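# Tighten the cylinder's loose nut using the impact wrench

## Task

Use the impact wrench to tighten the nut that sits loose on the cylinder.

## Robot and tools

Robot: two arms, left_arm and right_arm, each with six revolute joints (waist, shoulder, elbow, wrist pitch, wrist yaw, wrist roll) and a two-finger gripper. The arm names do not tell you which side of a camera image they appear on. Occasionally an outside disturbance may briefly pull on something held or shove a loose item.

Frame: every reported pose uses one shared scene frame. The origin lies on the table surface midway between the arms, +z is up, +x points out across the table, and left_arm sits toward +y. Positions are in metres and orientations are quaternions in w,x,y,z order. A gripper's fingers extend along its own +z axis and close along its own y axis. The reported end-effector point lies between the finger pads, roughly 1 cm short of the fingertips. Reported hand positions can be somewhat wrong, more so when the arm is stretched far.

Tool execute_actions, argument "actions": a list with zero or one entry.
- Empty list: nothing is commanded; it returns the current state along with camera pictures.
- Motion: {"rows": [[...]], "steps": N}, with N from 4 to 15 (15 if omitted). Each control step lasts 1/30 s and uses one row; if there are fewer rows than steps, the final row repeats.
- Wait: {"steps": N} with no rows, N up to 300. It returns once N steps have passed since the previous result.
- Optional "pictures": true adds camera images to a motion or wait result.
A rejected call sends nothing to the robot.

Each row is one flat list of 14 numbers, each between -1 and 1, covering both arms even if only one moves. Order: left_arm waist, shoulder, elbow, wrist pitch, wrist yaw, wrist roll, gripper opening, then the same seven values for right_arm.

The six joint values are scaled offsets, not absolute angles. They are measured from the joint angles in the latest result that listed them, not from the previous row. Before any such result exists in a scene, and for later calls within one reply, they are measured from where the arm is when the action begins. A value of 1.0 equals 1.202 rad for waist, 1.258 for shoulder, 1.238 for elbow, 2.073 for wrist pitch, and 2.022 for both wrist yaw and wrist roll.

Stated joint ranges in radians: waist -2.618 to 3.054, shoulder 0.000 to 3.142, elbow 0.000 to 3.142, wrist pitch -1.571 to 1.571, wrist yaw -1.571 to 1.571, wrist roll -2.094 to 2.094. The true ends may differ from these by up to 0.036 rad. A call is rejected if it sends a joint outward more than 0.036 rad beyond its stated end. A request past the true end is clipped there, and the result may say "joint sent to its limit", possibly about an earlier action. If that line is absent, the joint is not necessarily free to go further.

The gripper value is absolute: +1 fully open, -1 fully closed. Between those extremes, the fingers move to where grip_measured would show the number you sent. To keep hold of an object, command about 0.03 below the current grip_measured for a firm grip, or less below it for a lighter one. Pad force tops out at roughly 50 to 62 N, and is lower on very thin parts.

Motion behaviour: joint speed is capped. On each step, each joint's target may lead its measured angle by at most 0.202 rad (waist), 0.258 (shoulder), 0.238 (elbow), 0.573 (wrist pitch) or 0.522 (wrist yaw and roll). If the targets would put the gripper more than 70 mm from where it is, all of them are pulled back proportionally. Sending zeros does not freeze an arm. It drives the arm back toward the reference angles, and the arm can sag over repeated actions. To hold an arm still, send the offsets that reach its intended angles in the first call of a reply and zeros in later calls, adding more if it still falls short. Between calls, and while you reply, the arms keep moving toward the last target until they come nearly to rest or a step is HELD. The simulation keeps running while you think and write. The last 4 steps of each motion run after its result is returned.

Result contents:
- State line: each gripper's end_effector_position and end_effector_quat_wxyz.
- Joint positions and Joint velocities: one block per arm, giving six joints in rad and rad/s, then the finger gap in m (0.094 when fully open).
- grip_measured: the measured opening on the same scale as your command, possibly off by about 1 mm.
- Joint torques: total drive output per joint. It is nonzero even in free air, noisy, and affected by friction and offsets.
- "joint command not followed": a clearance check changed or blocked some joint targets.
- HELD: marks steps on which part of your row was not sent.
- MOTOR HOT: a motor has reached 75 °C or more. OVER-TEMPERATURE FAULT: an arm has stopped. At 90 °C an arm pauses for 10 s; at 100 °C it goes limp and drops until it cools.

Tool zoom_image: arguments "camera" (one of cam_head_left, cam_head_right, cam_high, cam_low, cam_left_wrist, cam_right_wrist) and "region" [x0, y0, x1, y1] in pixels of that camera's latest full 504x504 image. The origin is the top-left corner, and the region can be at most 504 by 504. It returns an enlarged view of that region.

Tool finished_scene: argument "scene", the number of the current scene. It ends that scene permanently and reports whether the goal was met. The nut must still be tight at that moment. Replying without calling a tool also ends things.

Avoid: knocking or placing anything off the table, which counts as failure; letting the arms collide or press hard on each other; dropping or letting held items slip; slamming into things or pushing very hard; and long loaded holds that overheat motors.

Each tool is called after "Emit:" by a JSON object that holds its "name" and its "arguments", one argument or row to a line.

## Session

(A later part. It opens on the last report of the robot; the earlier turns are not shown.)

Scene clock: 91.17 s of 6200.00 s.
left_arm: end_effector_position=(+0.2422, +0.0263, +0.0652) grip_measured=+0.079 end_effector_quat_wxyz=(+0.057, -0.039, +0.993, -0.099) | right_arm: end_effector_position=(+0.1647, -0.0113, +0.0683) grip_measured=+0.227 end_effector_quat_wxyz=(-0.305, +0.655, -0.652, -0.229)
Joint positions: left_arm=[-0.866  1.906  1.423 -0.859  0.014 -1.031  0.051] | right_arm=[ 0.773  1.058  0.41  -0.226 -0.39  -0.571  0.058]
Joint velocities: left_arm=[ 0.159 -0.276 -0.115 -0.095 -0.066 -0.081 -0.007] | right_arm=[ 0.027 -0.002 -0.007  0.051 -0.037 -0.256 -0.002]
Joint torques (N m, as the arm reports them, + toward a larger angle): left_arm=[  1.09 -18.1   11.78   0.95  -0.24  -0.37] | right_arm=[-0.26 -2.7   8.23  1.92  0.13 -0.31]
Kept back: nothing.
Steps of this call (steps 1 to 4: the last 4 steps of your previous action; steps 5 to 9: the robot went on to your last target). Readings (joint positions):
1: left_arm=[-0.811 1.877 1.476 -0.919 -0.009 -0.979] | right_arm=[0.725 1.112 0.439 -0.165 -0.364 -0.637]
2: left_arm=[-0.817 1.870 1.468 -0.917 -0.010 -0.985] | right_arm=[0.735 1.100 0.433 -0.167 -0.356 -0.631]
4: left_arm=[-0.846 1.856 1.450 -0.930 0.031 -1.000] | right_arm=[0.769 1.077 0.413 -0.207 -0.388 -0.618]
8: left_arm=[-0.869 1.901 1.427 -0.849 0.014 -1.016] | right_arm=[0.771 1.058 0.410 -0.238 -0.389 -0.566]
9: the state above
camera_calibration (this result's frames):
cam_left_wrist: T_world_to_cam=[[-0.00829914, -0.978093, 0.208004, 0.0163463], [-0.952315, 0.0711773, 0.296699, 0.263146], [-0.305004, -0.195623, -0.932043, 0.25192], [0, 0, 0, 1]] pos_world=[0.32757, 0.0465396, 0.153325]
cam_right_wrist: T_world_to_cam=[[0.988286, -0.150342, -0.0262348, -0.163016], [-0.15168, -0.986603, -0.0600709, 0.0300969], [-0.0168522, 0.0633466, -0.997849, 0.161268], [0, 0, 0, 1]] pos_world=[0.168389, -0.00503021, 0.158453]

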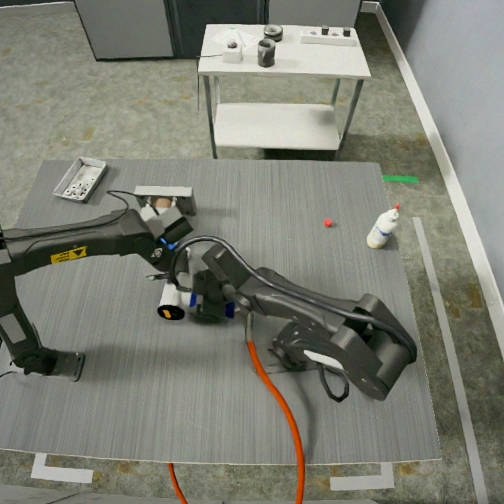

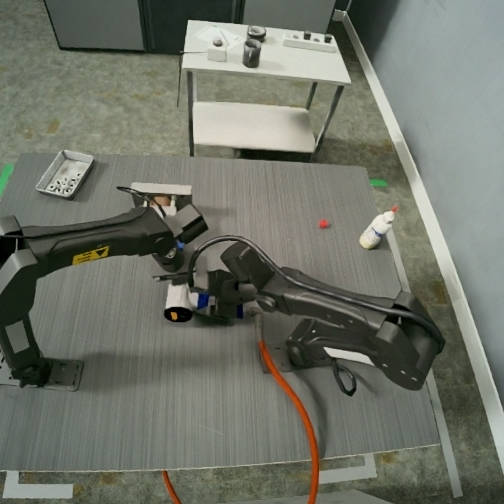

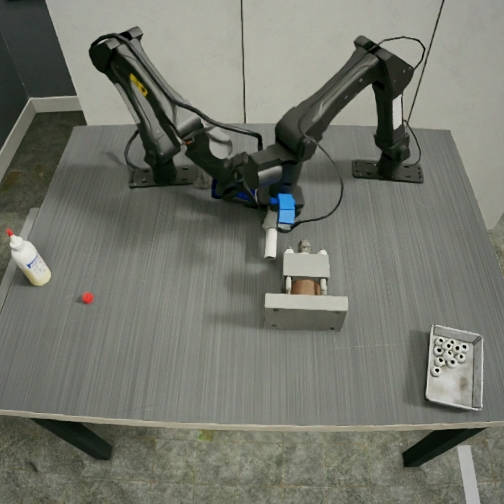

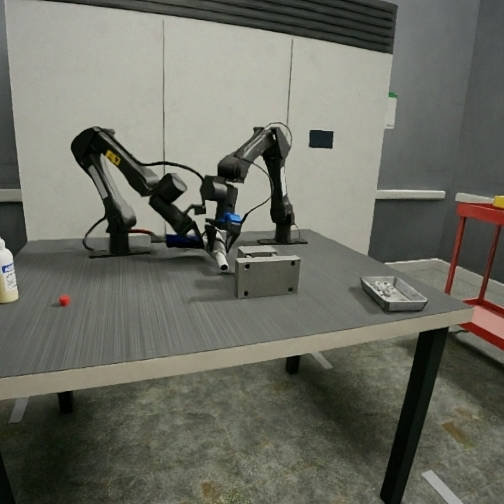

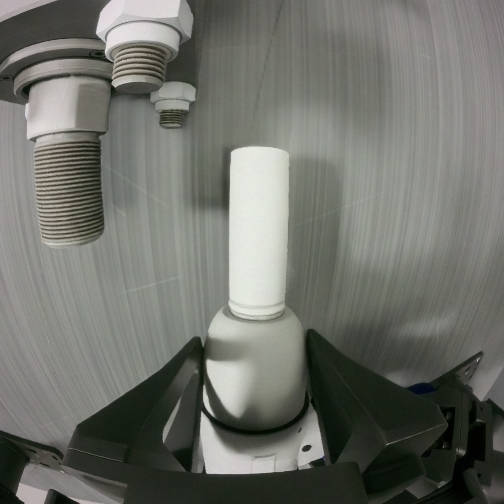

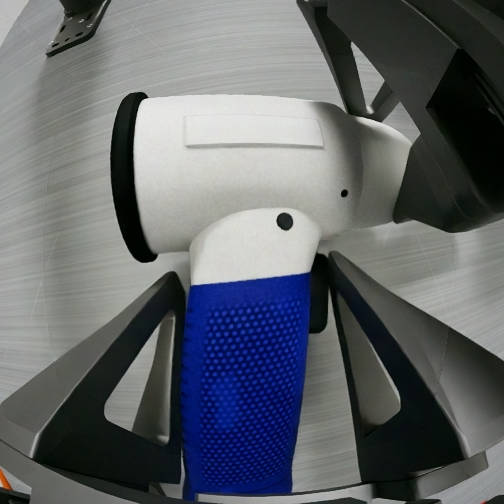

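Emit:
{"name": "execute_actions", "arguments": {
  "actions": []
}}

Scene clock: 91.23 s of 6200.00 s.
left_arm: end_effector_position=(+0.2465, +0.0313, +0.0761) grip_measured=+0.064 end_effector_quat_wxyz=(+0.068, -0.050, +0.991, -0.103) | right_arm: end_effector_position=(+0.1674, -0.0103, +0.0697) grip_measured=+0.223 end_effector_quat_wxyz=(-0.314, +0.661, -0.644, -0.222)
Joint positions: left_arm=[-0.857  1.875  1.421 -0.87  -0.001 -1.04   0.05 ] | right_arm=[ 0.774  1.058  0.41  -0.214 -0.381 -0.592  0.057]
Joint velocities: left_arm=[ 0.154 -0.75   0.037 -0.007 -0.051 -0.212 -0.005] | right_arm=[ 0.017 -0.007 -0.007  0.33   0.154 -0.139 -0.001]
Joint torques (N m, as the arm reports them, + toward a larger angle): left_arm=[  0.25 -13.28  11.69   0.96  -0.11  -0.1 ] | right_arm=[-0.11 -2.71  8.23  1.44 -0.13 -0.08]
Kept back: nothing.
Steps of this call (steps 1 to 2: the robot went on to your last target). Readings (joint positions):
1: left_arm=[-0.862 1.897 1.421 -0.868 0.003 -1.034] | right_arm=[0.774 1.058 0.410 -0.223 -0.387 -0.582]
2: the state above
camera_calibration (this result's frames):
cam_left_wrist: T_world_to_cam=[[0.00947401, -0.976358, 0.215954, 0.0139818], [-0.959414, 0.0519948, 0.277166, 0.267499], [-0.281842, -0.209815, -0.936239, 0.259326], [0, 0, 0, 1]] pos_world=[0.329599, 0.0541531, 0.16563]
cam_right_wrist: T_world_to_cam=[[0.989954, -0.141388, 0.000550978, -0.16755], [-0.14104, -0.987779, -0.0663285, 0.030194], [0.00992228, 0.0655845, -0.997798, 0.158117], [0, 0, 0, 1]] pos_world=[0.168556, -0.0042345, 0.159864]

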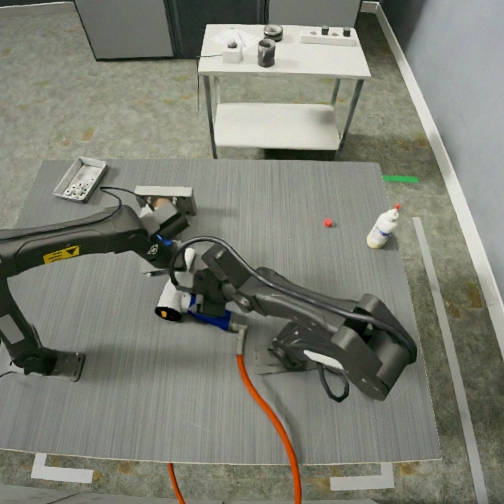

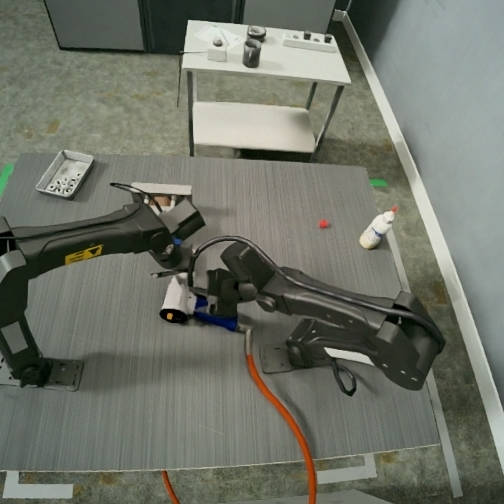

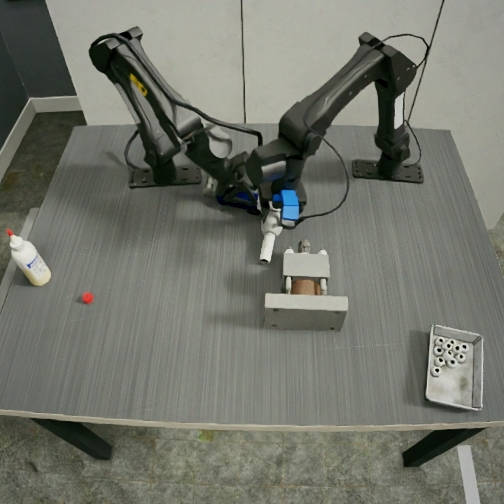

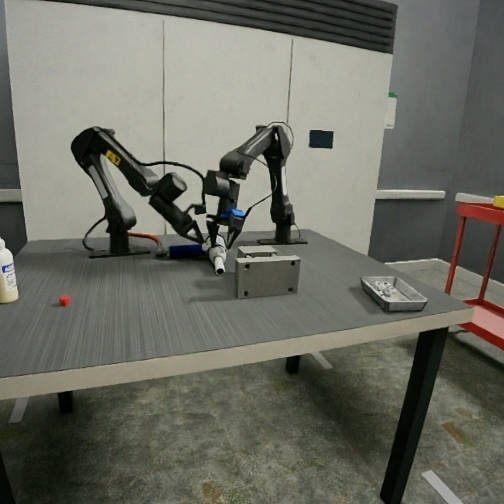

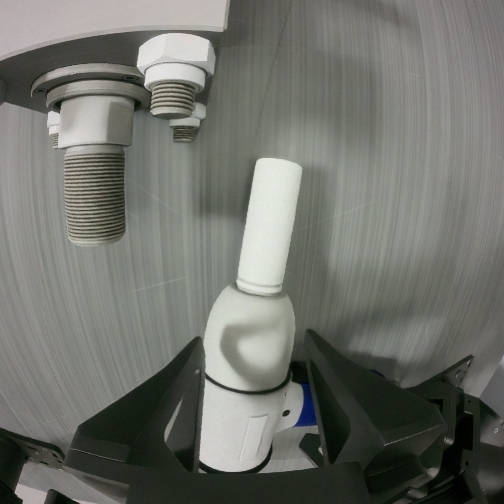

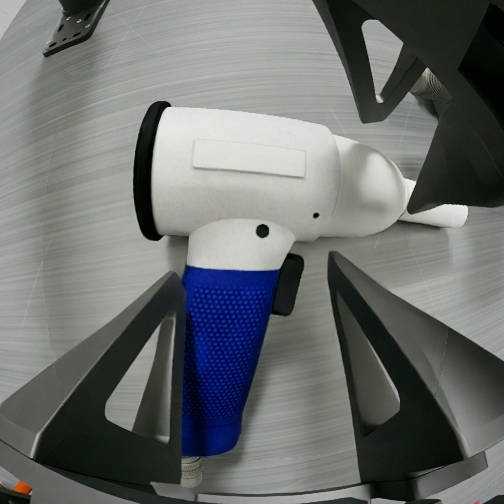

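Emit:
{"name": "execute_actions", "arguments": {
  "actions": [
    {"steps": 12}
  ],
  "pictures": true
}}

Scene clock: 91.63 s of 6200.00 s.
left_arm: end_effector_position=(+0.2623, +0.0198, +0.1353) grip_measured=+0.062 end_effector_quat_wxyz=(+0.117, -0.067, +0.976, -0.171) | right_arm: end_effector_position=(+0.1746, -0.0066, +0.0748) grip_measured=+0.223 end_effector_quat_wxyz=(-0.337, +0.669, -0.629, -0.209)
Joint positions: left_arm=[-0.847  1.771  1.472 -0.854 -0.012 -1.066  0.05 ] | right_arm=[ 0.774  1.058  0.41  -0.176 -0.363 -0.627  0.057]
Joint velocities: left_arm=[ 0.017  0.012 -0.012 -0.051  0.007 -0.051  0.   ] | right_arm=[-0.002 -0.012  0.012 -0.095 -0.022 -0.037  0.   ]
Joint torques (N m, as the arm reports them, + toward a larger angle): left_arm=[ 0.32 -7.86  7.99  1.1  -0.13 -0.09] | right_arm=[-0.14 -2.78  8.32  1.61 -0.15 -0.06]
Kept back: nothing.
Steps of this call (steps 1 to 12: the robot went on to your last target). Readings (joint positions):
1: left_arm=[-0.852 1.849 1.426 -0.870 -0.004 -1.046] | right_arm=[0.774 1.058 0.410 -0.204 -0.377 -0.600]
2: left_arm=[-0.849 1.824 1.436 -0.870 -0.006 -1.050] | right_arm=[0.774 1.058 0.410 -0.197 -0.374 -0.605]
4: left_arm=[-0.847 1.787 1.458 -0.865 -0.010 -1.056] | right_arm=[0.774 1.058 0.410 -0.188 -0.369 -0.614]
8: left_arm=[-0.847 1.768 1.472 -0.853 -0.011 -1.063] | right_arm=[0.774 1.058 0.410 -0.179 -0.365 -0.623]
12: the state above
camera_calibration (this result's frames):
cam_left_wrist: T_world_to_cam=[[0.015873, -0.93756, 0.34746, -0.0304061], [-0.98431, 0.0464234, 0.170231, 0.287959], [-0.175732, -0.344711, -0.922113, 0.28982], [0, 0, 0, 1]] pos_world=[0.334854, 0.0580286, 0.228792]
cam_right_wrist: T_world_to_cam=[[0.989857, -0.129737, 0.0578827, -0.178354], [-0.124274, -0.988186, -0.0896857, 0.0340539], [0.0688345, 0.0815828, -0.994287, 0.152455], [0, 0, 0, 1]] pos_world=[0.170283, -0.00192526, 0.164962]

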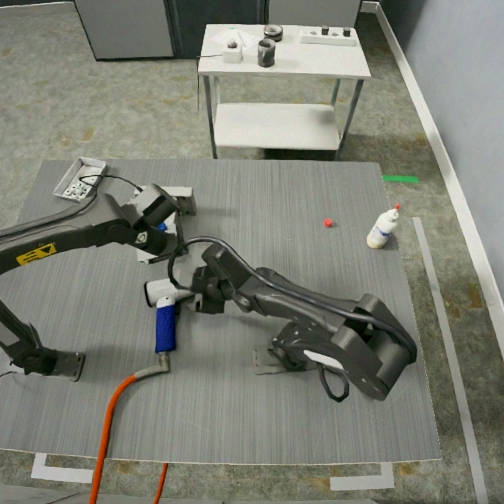

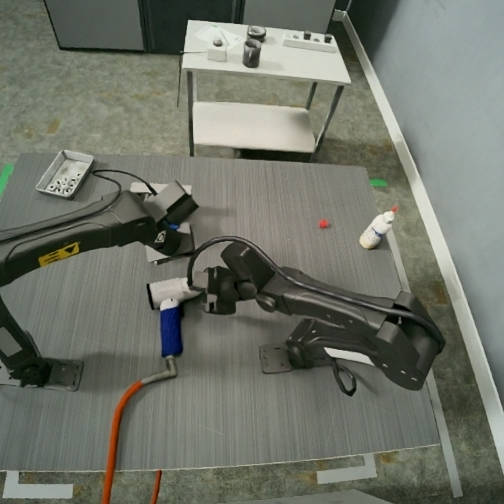

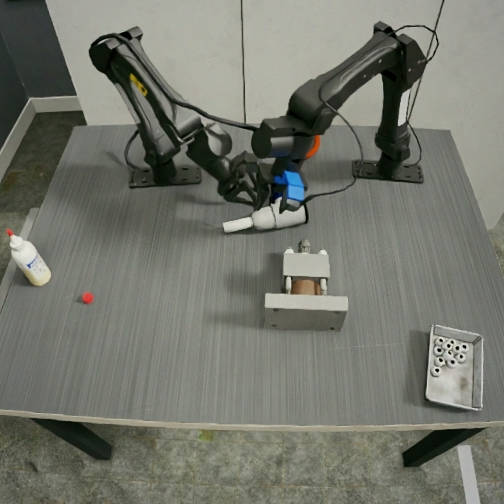

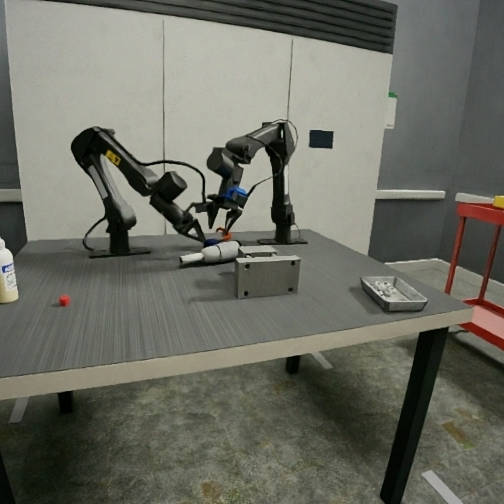

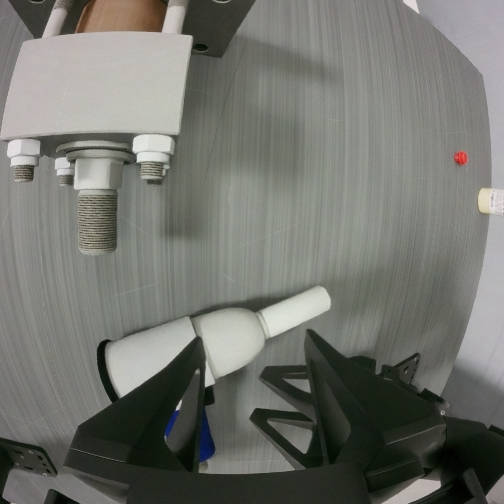

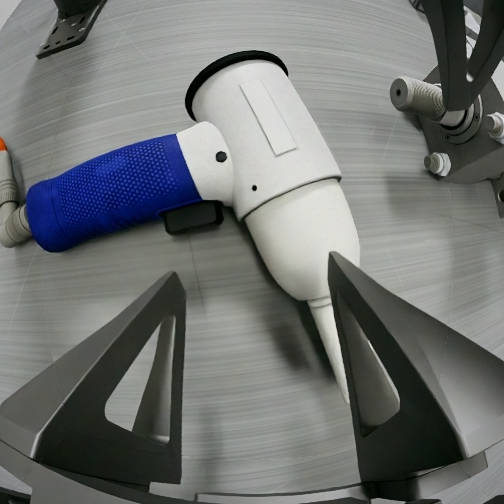

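Emit:
{"name": "execute_actions", "arguments": {
  "actions": [
    {"steps": 12}
  ],
  "pictures": true
}}

Emit:
{"name": "zoom_image", "arguments": {
  "camera": "cam_left_wrist",
  "region": [0, 110, 200, 210]
}}

Scene clock: 92.03 s of 6200.00 s.
left_arm: end_effector_position=(+0.2623, +0.0198, +0.1353) grip_measured=+0.062 end_effector_quat_wxyz=(+0.117, -0.068, +0.976, -0.171) | right_arm: end_effector_position=(+0.1750, -0.0064, +0.0750) grip_measured=+0.223 end_effector_quat_wxyz=(-0.338, +0.669, -0.628, -0.208)
Joint positions: left_arm=[-0.847  1.771  1.472 -0.854 -0.012 -1.067  0.05 ] | right_arm=[ 0.774  1.058  0.41  -0.174 -0.362 -0.629  0.057]
Joint velocities: left_arm=[-0.002 -0.007 -0.002  0.007 -0.022 -0.022 -0.   ] | right_arm=[ 0.002  0.002  0.017  0.007 -0.022  0.007 -0.   ]
Joint torques (N m, as the arm reports them, + toward a larger angle): left_arm=[ 0.34 -7.91  8.2   1.1  -0.13 -0.11] | right_arm=[-0.14 -2.78  8.31  1.63 -0.16 -0.06]
Kept back: nothing.
Steps of this call (steps 1 to 12: the robot went on to your last target). Readings (joint positions):
1: left_arm=[-0.847 1.771 1.472 -0.854 -0.012 -1.066] | right_arm=[0.774 1.058 0.410 -0.175 -0.363 -0.627]
2: left_arm=[-0.847 1.771 1.472 -0.854 -0.012 -1.066] | right_arm=[0.774 1.058 0.410 -0.175 -0.363 -0.628]
4: left_arm=[-0.847 1.771 1.472 -0.854 -0.012 -1.067] | right_arm=[0.774 1.058 0.410 -0.175 -0.362 -0.629]
8: left_arm=[-0.847 1.771 1.472 -0.854 -0.012 -1.067] | right_arm=[0.774 1.058 0.410 -0.174 -0.362 -0.629]
12: the state above
camera_calibration (this result's frames):
cam_left_wrist: T_world_to_cam=[[0.0173493, -0.937404, 0.347812, -0.0308441], [-0.984291, 0.0451159, 0.170692, 0.287918], [-0.175699, -0.34531, -0.921895, 0.289794], [0, 0, 0, 1]] pos_world=[0.334846, 0.0581656, 0.228742]
cam_right_wrist: T_world_to_cam=[[0.98975, -0.128989, 0.061285, -0.178968], [-0.123176, -0.988233, -0.0906832, 0.034171], [0.072261, 0.0822049, -0.993992, 0.15205], [0, 0, 0, 1]] pos_world=[0.170355, -0.00181525, 0.165203]

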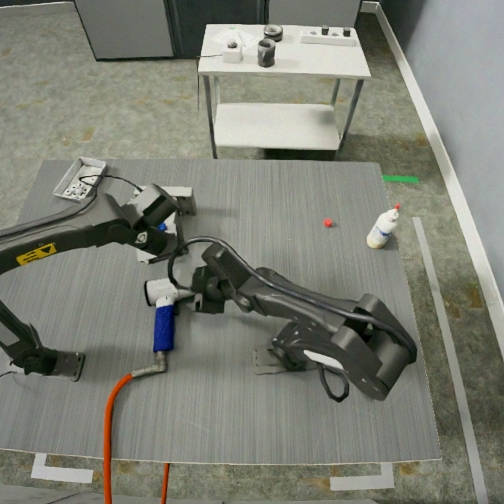

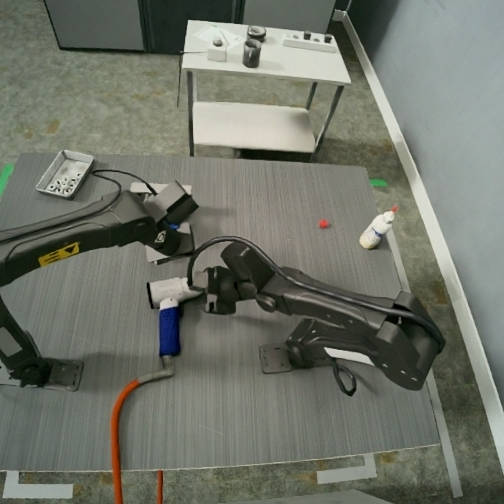

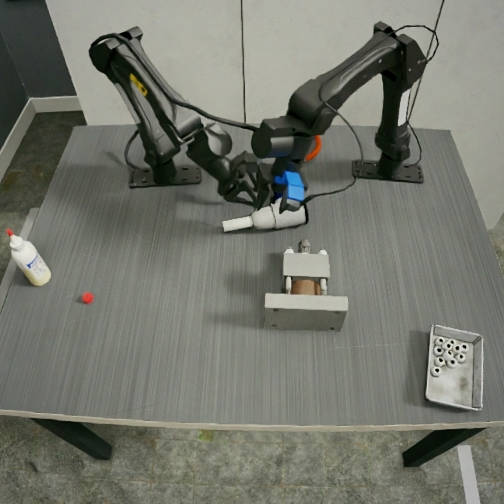

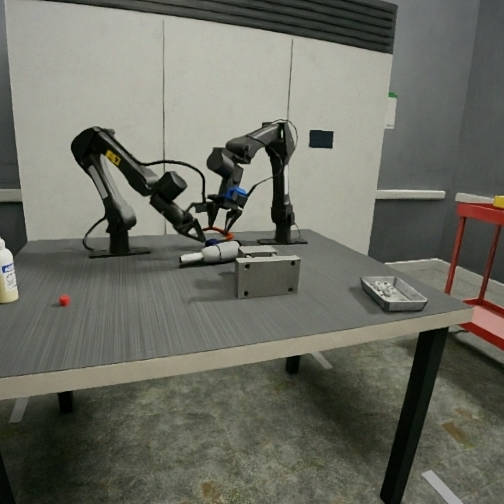

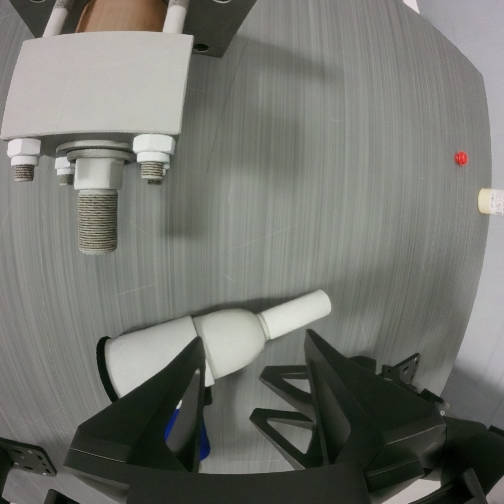

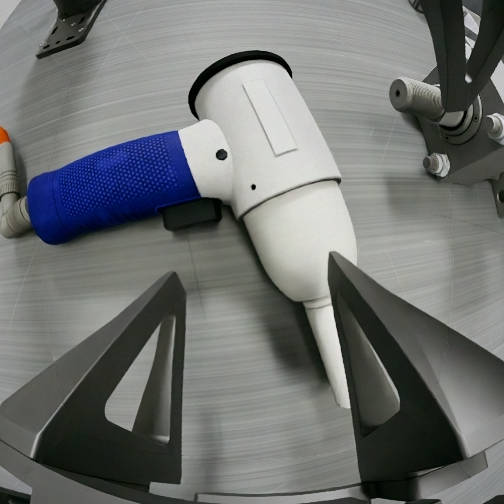

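Region (0, 110, 200, 210) of cam_left_wrist's 504x504 image, scaled by 2.520, with more detail than that image has.

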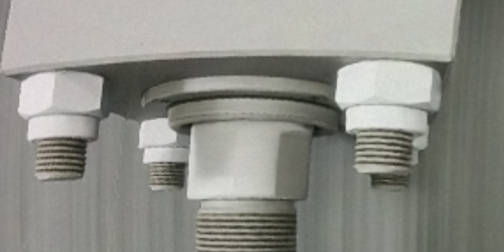

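Emit:
{"name": "finished_scene", "arguments": {
  "scene": 2
}}

The scene is finished: the task was done.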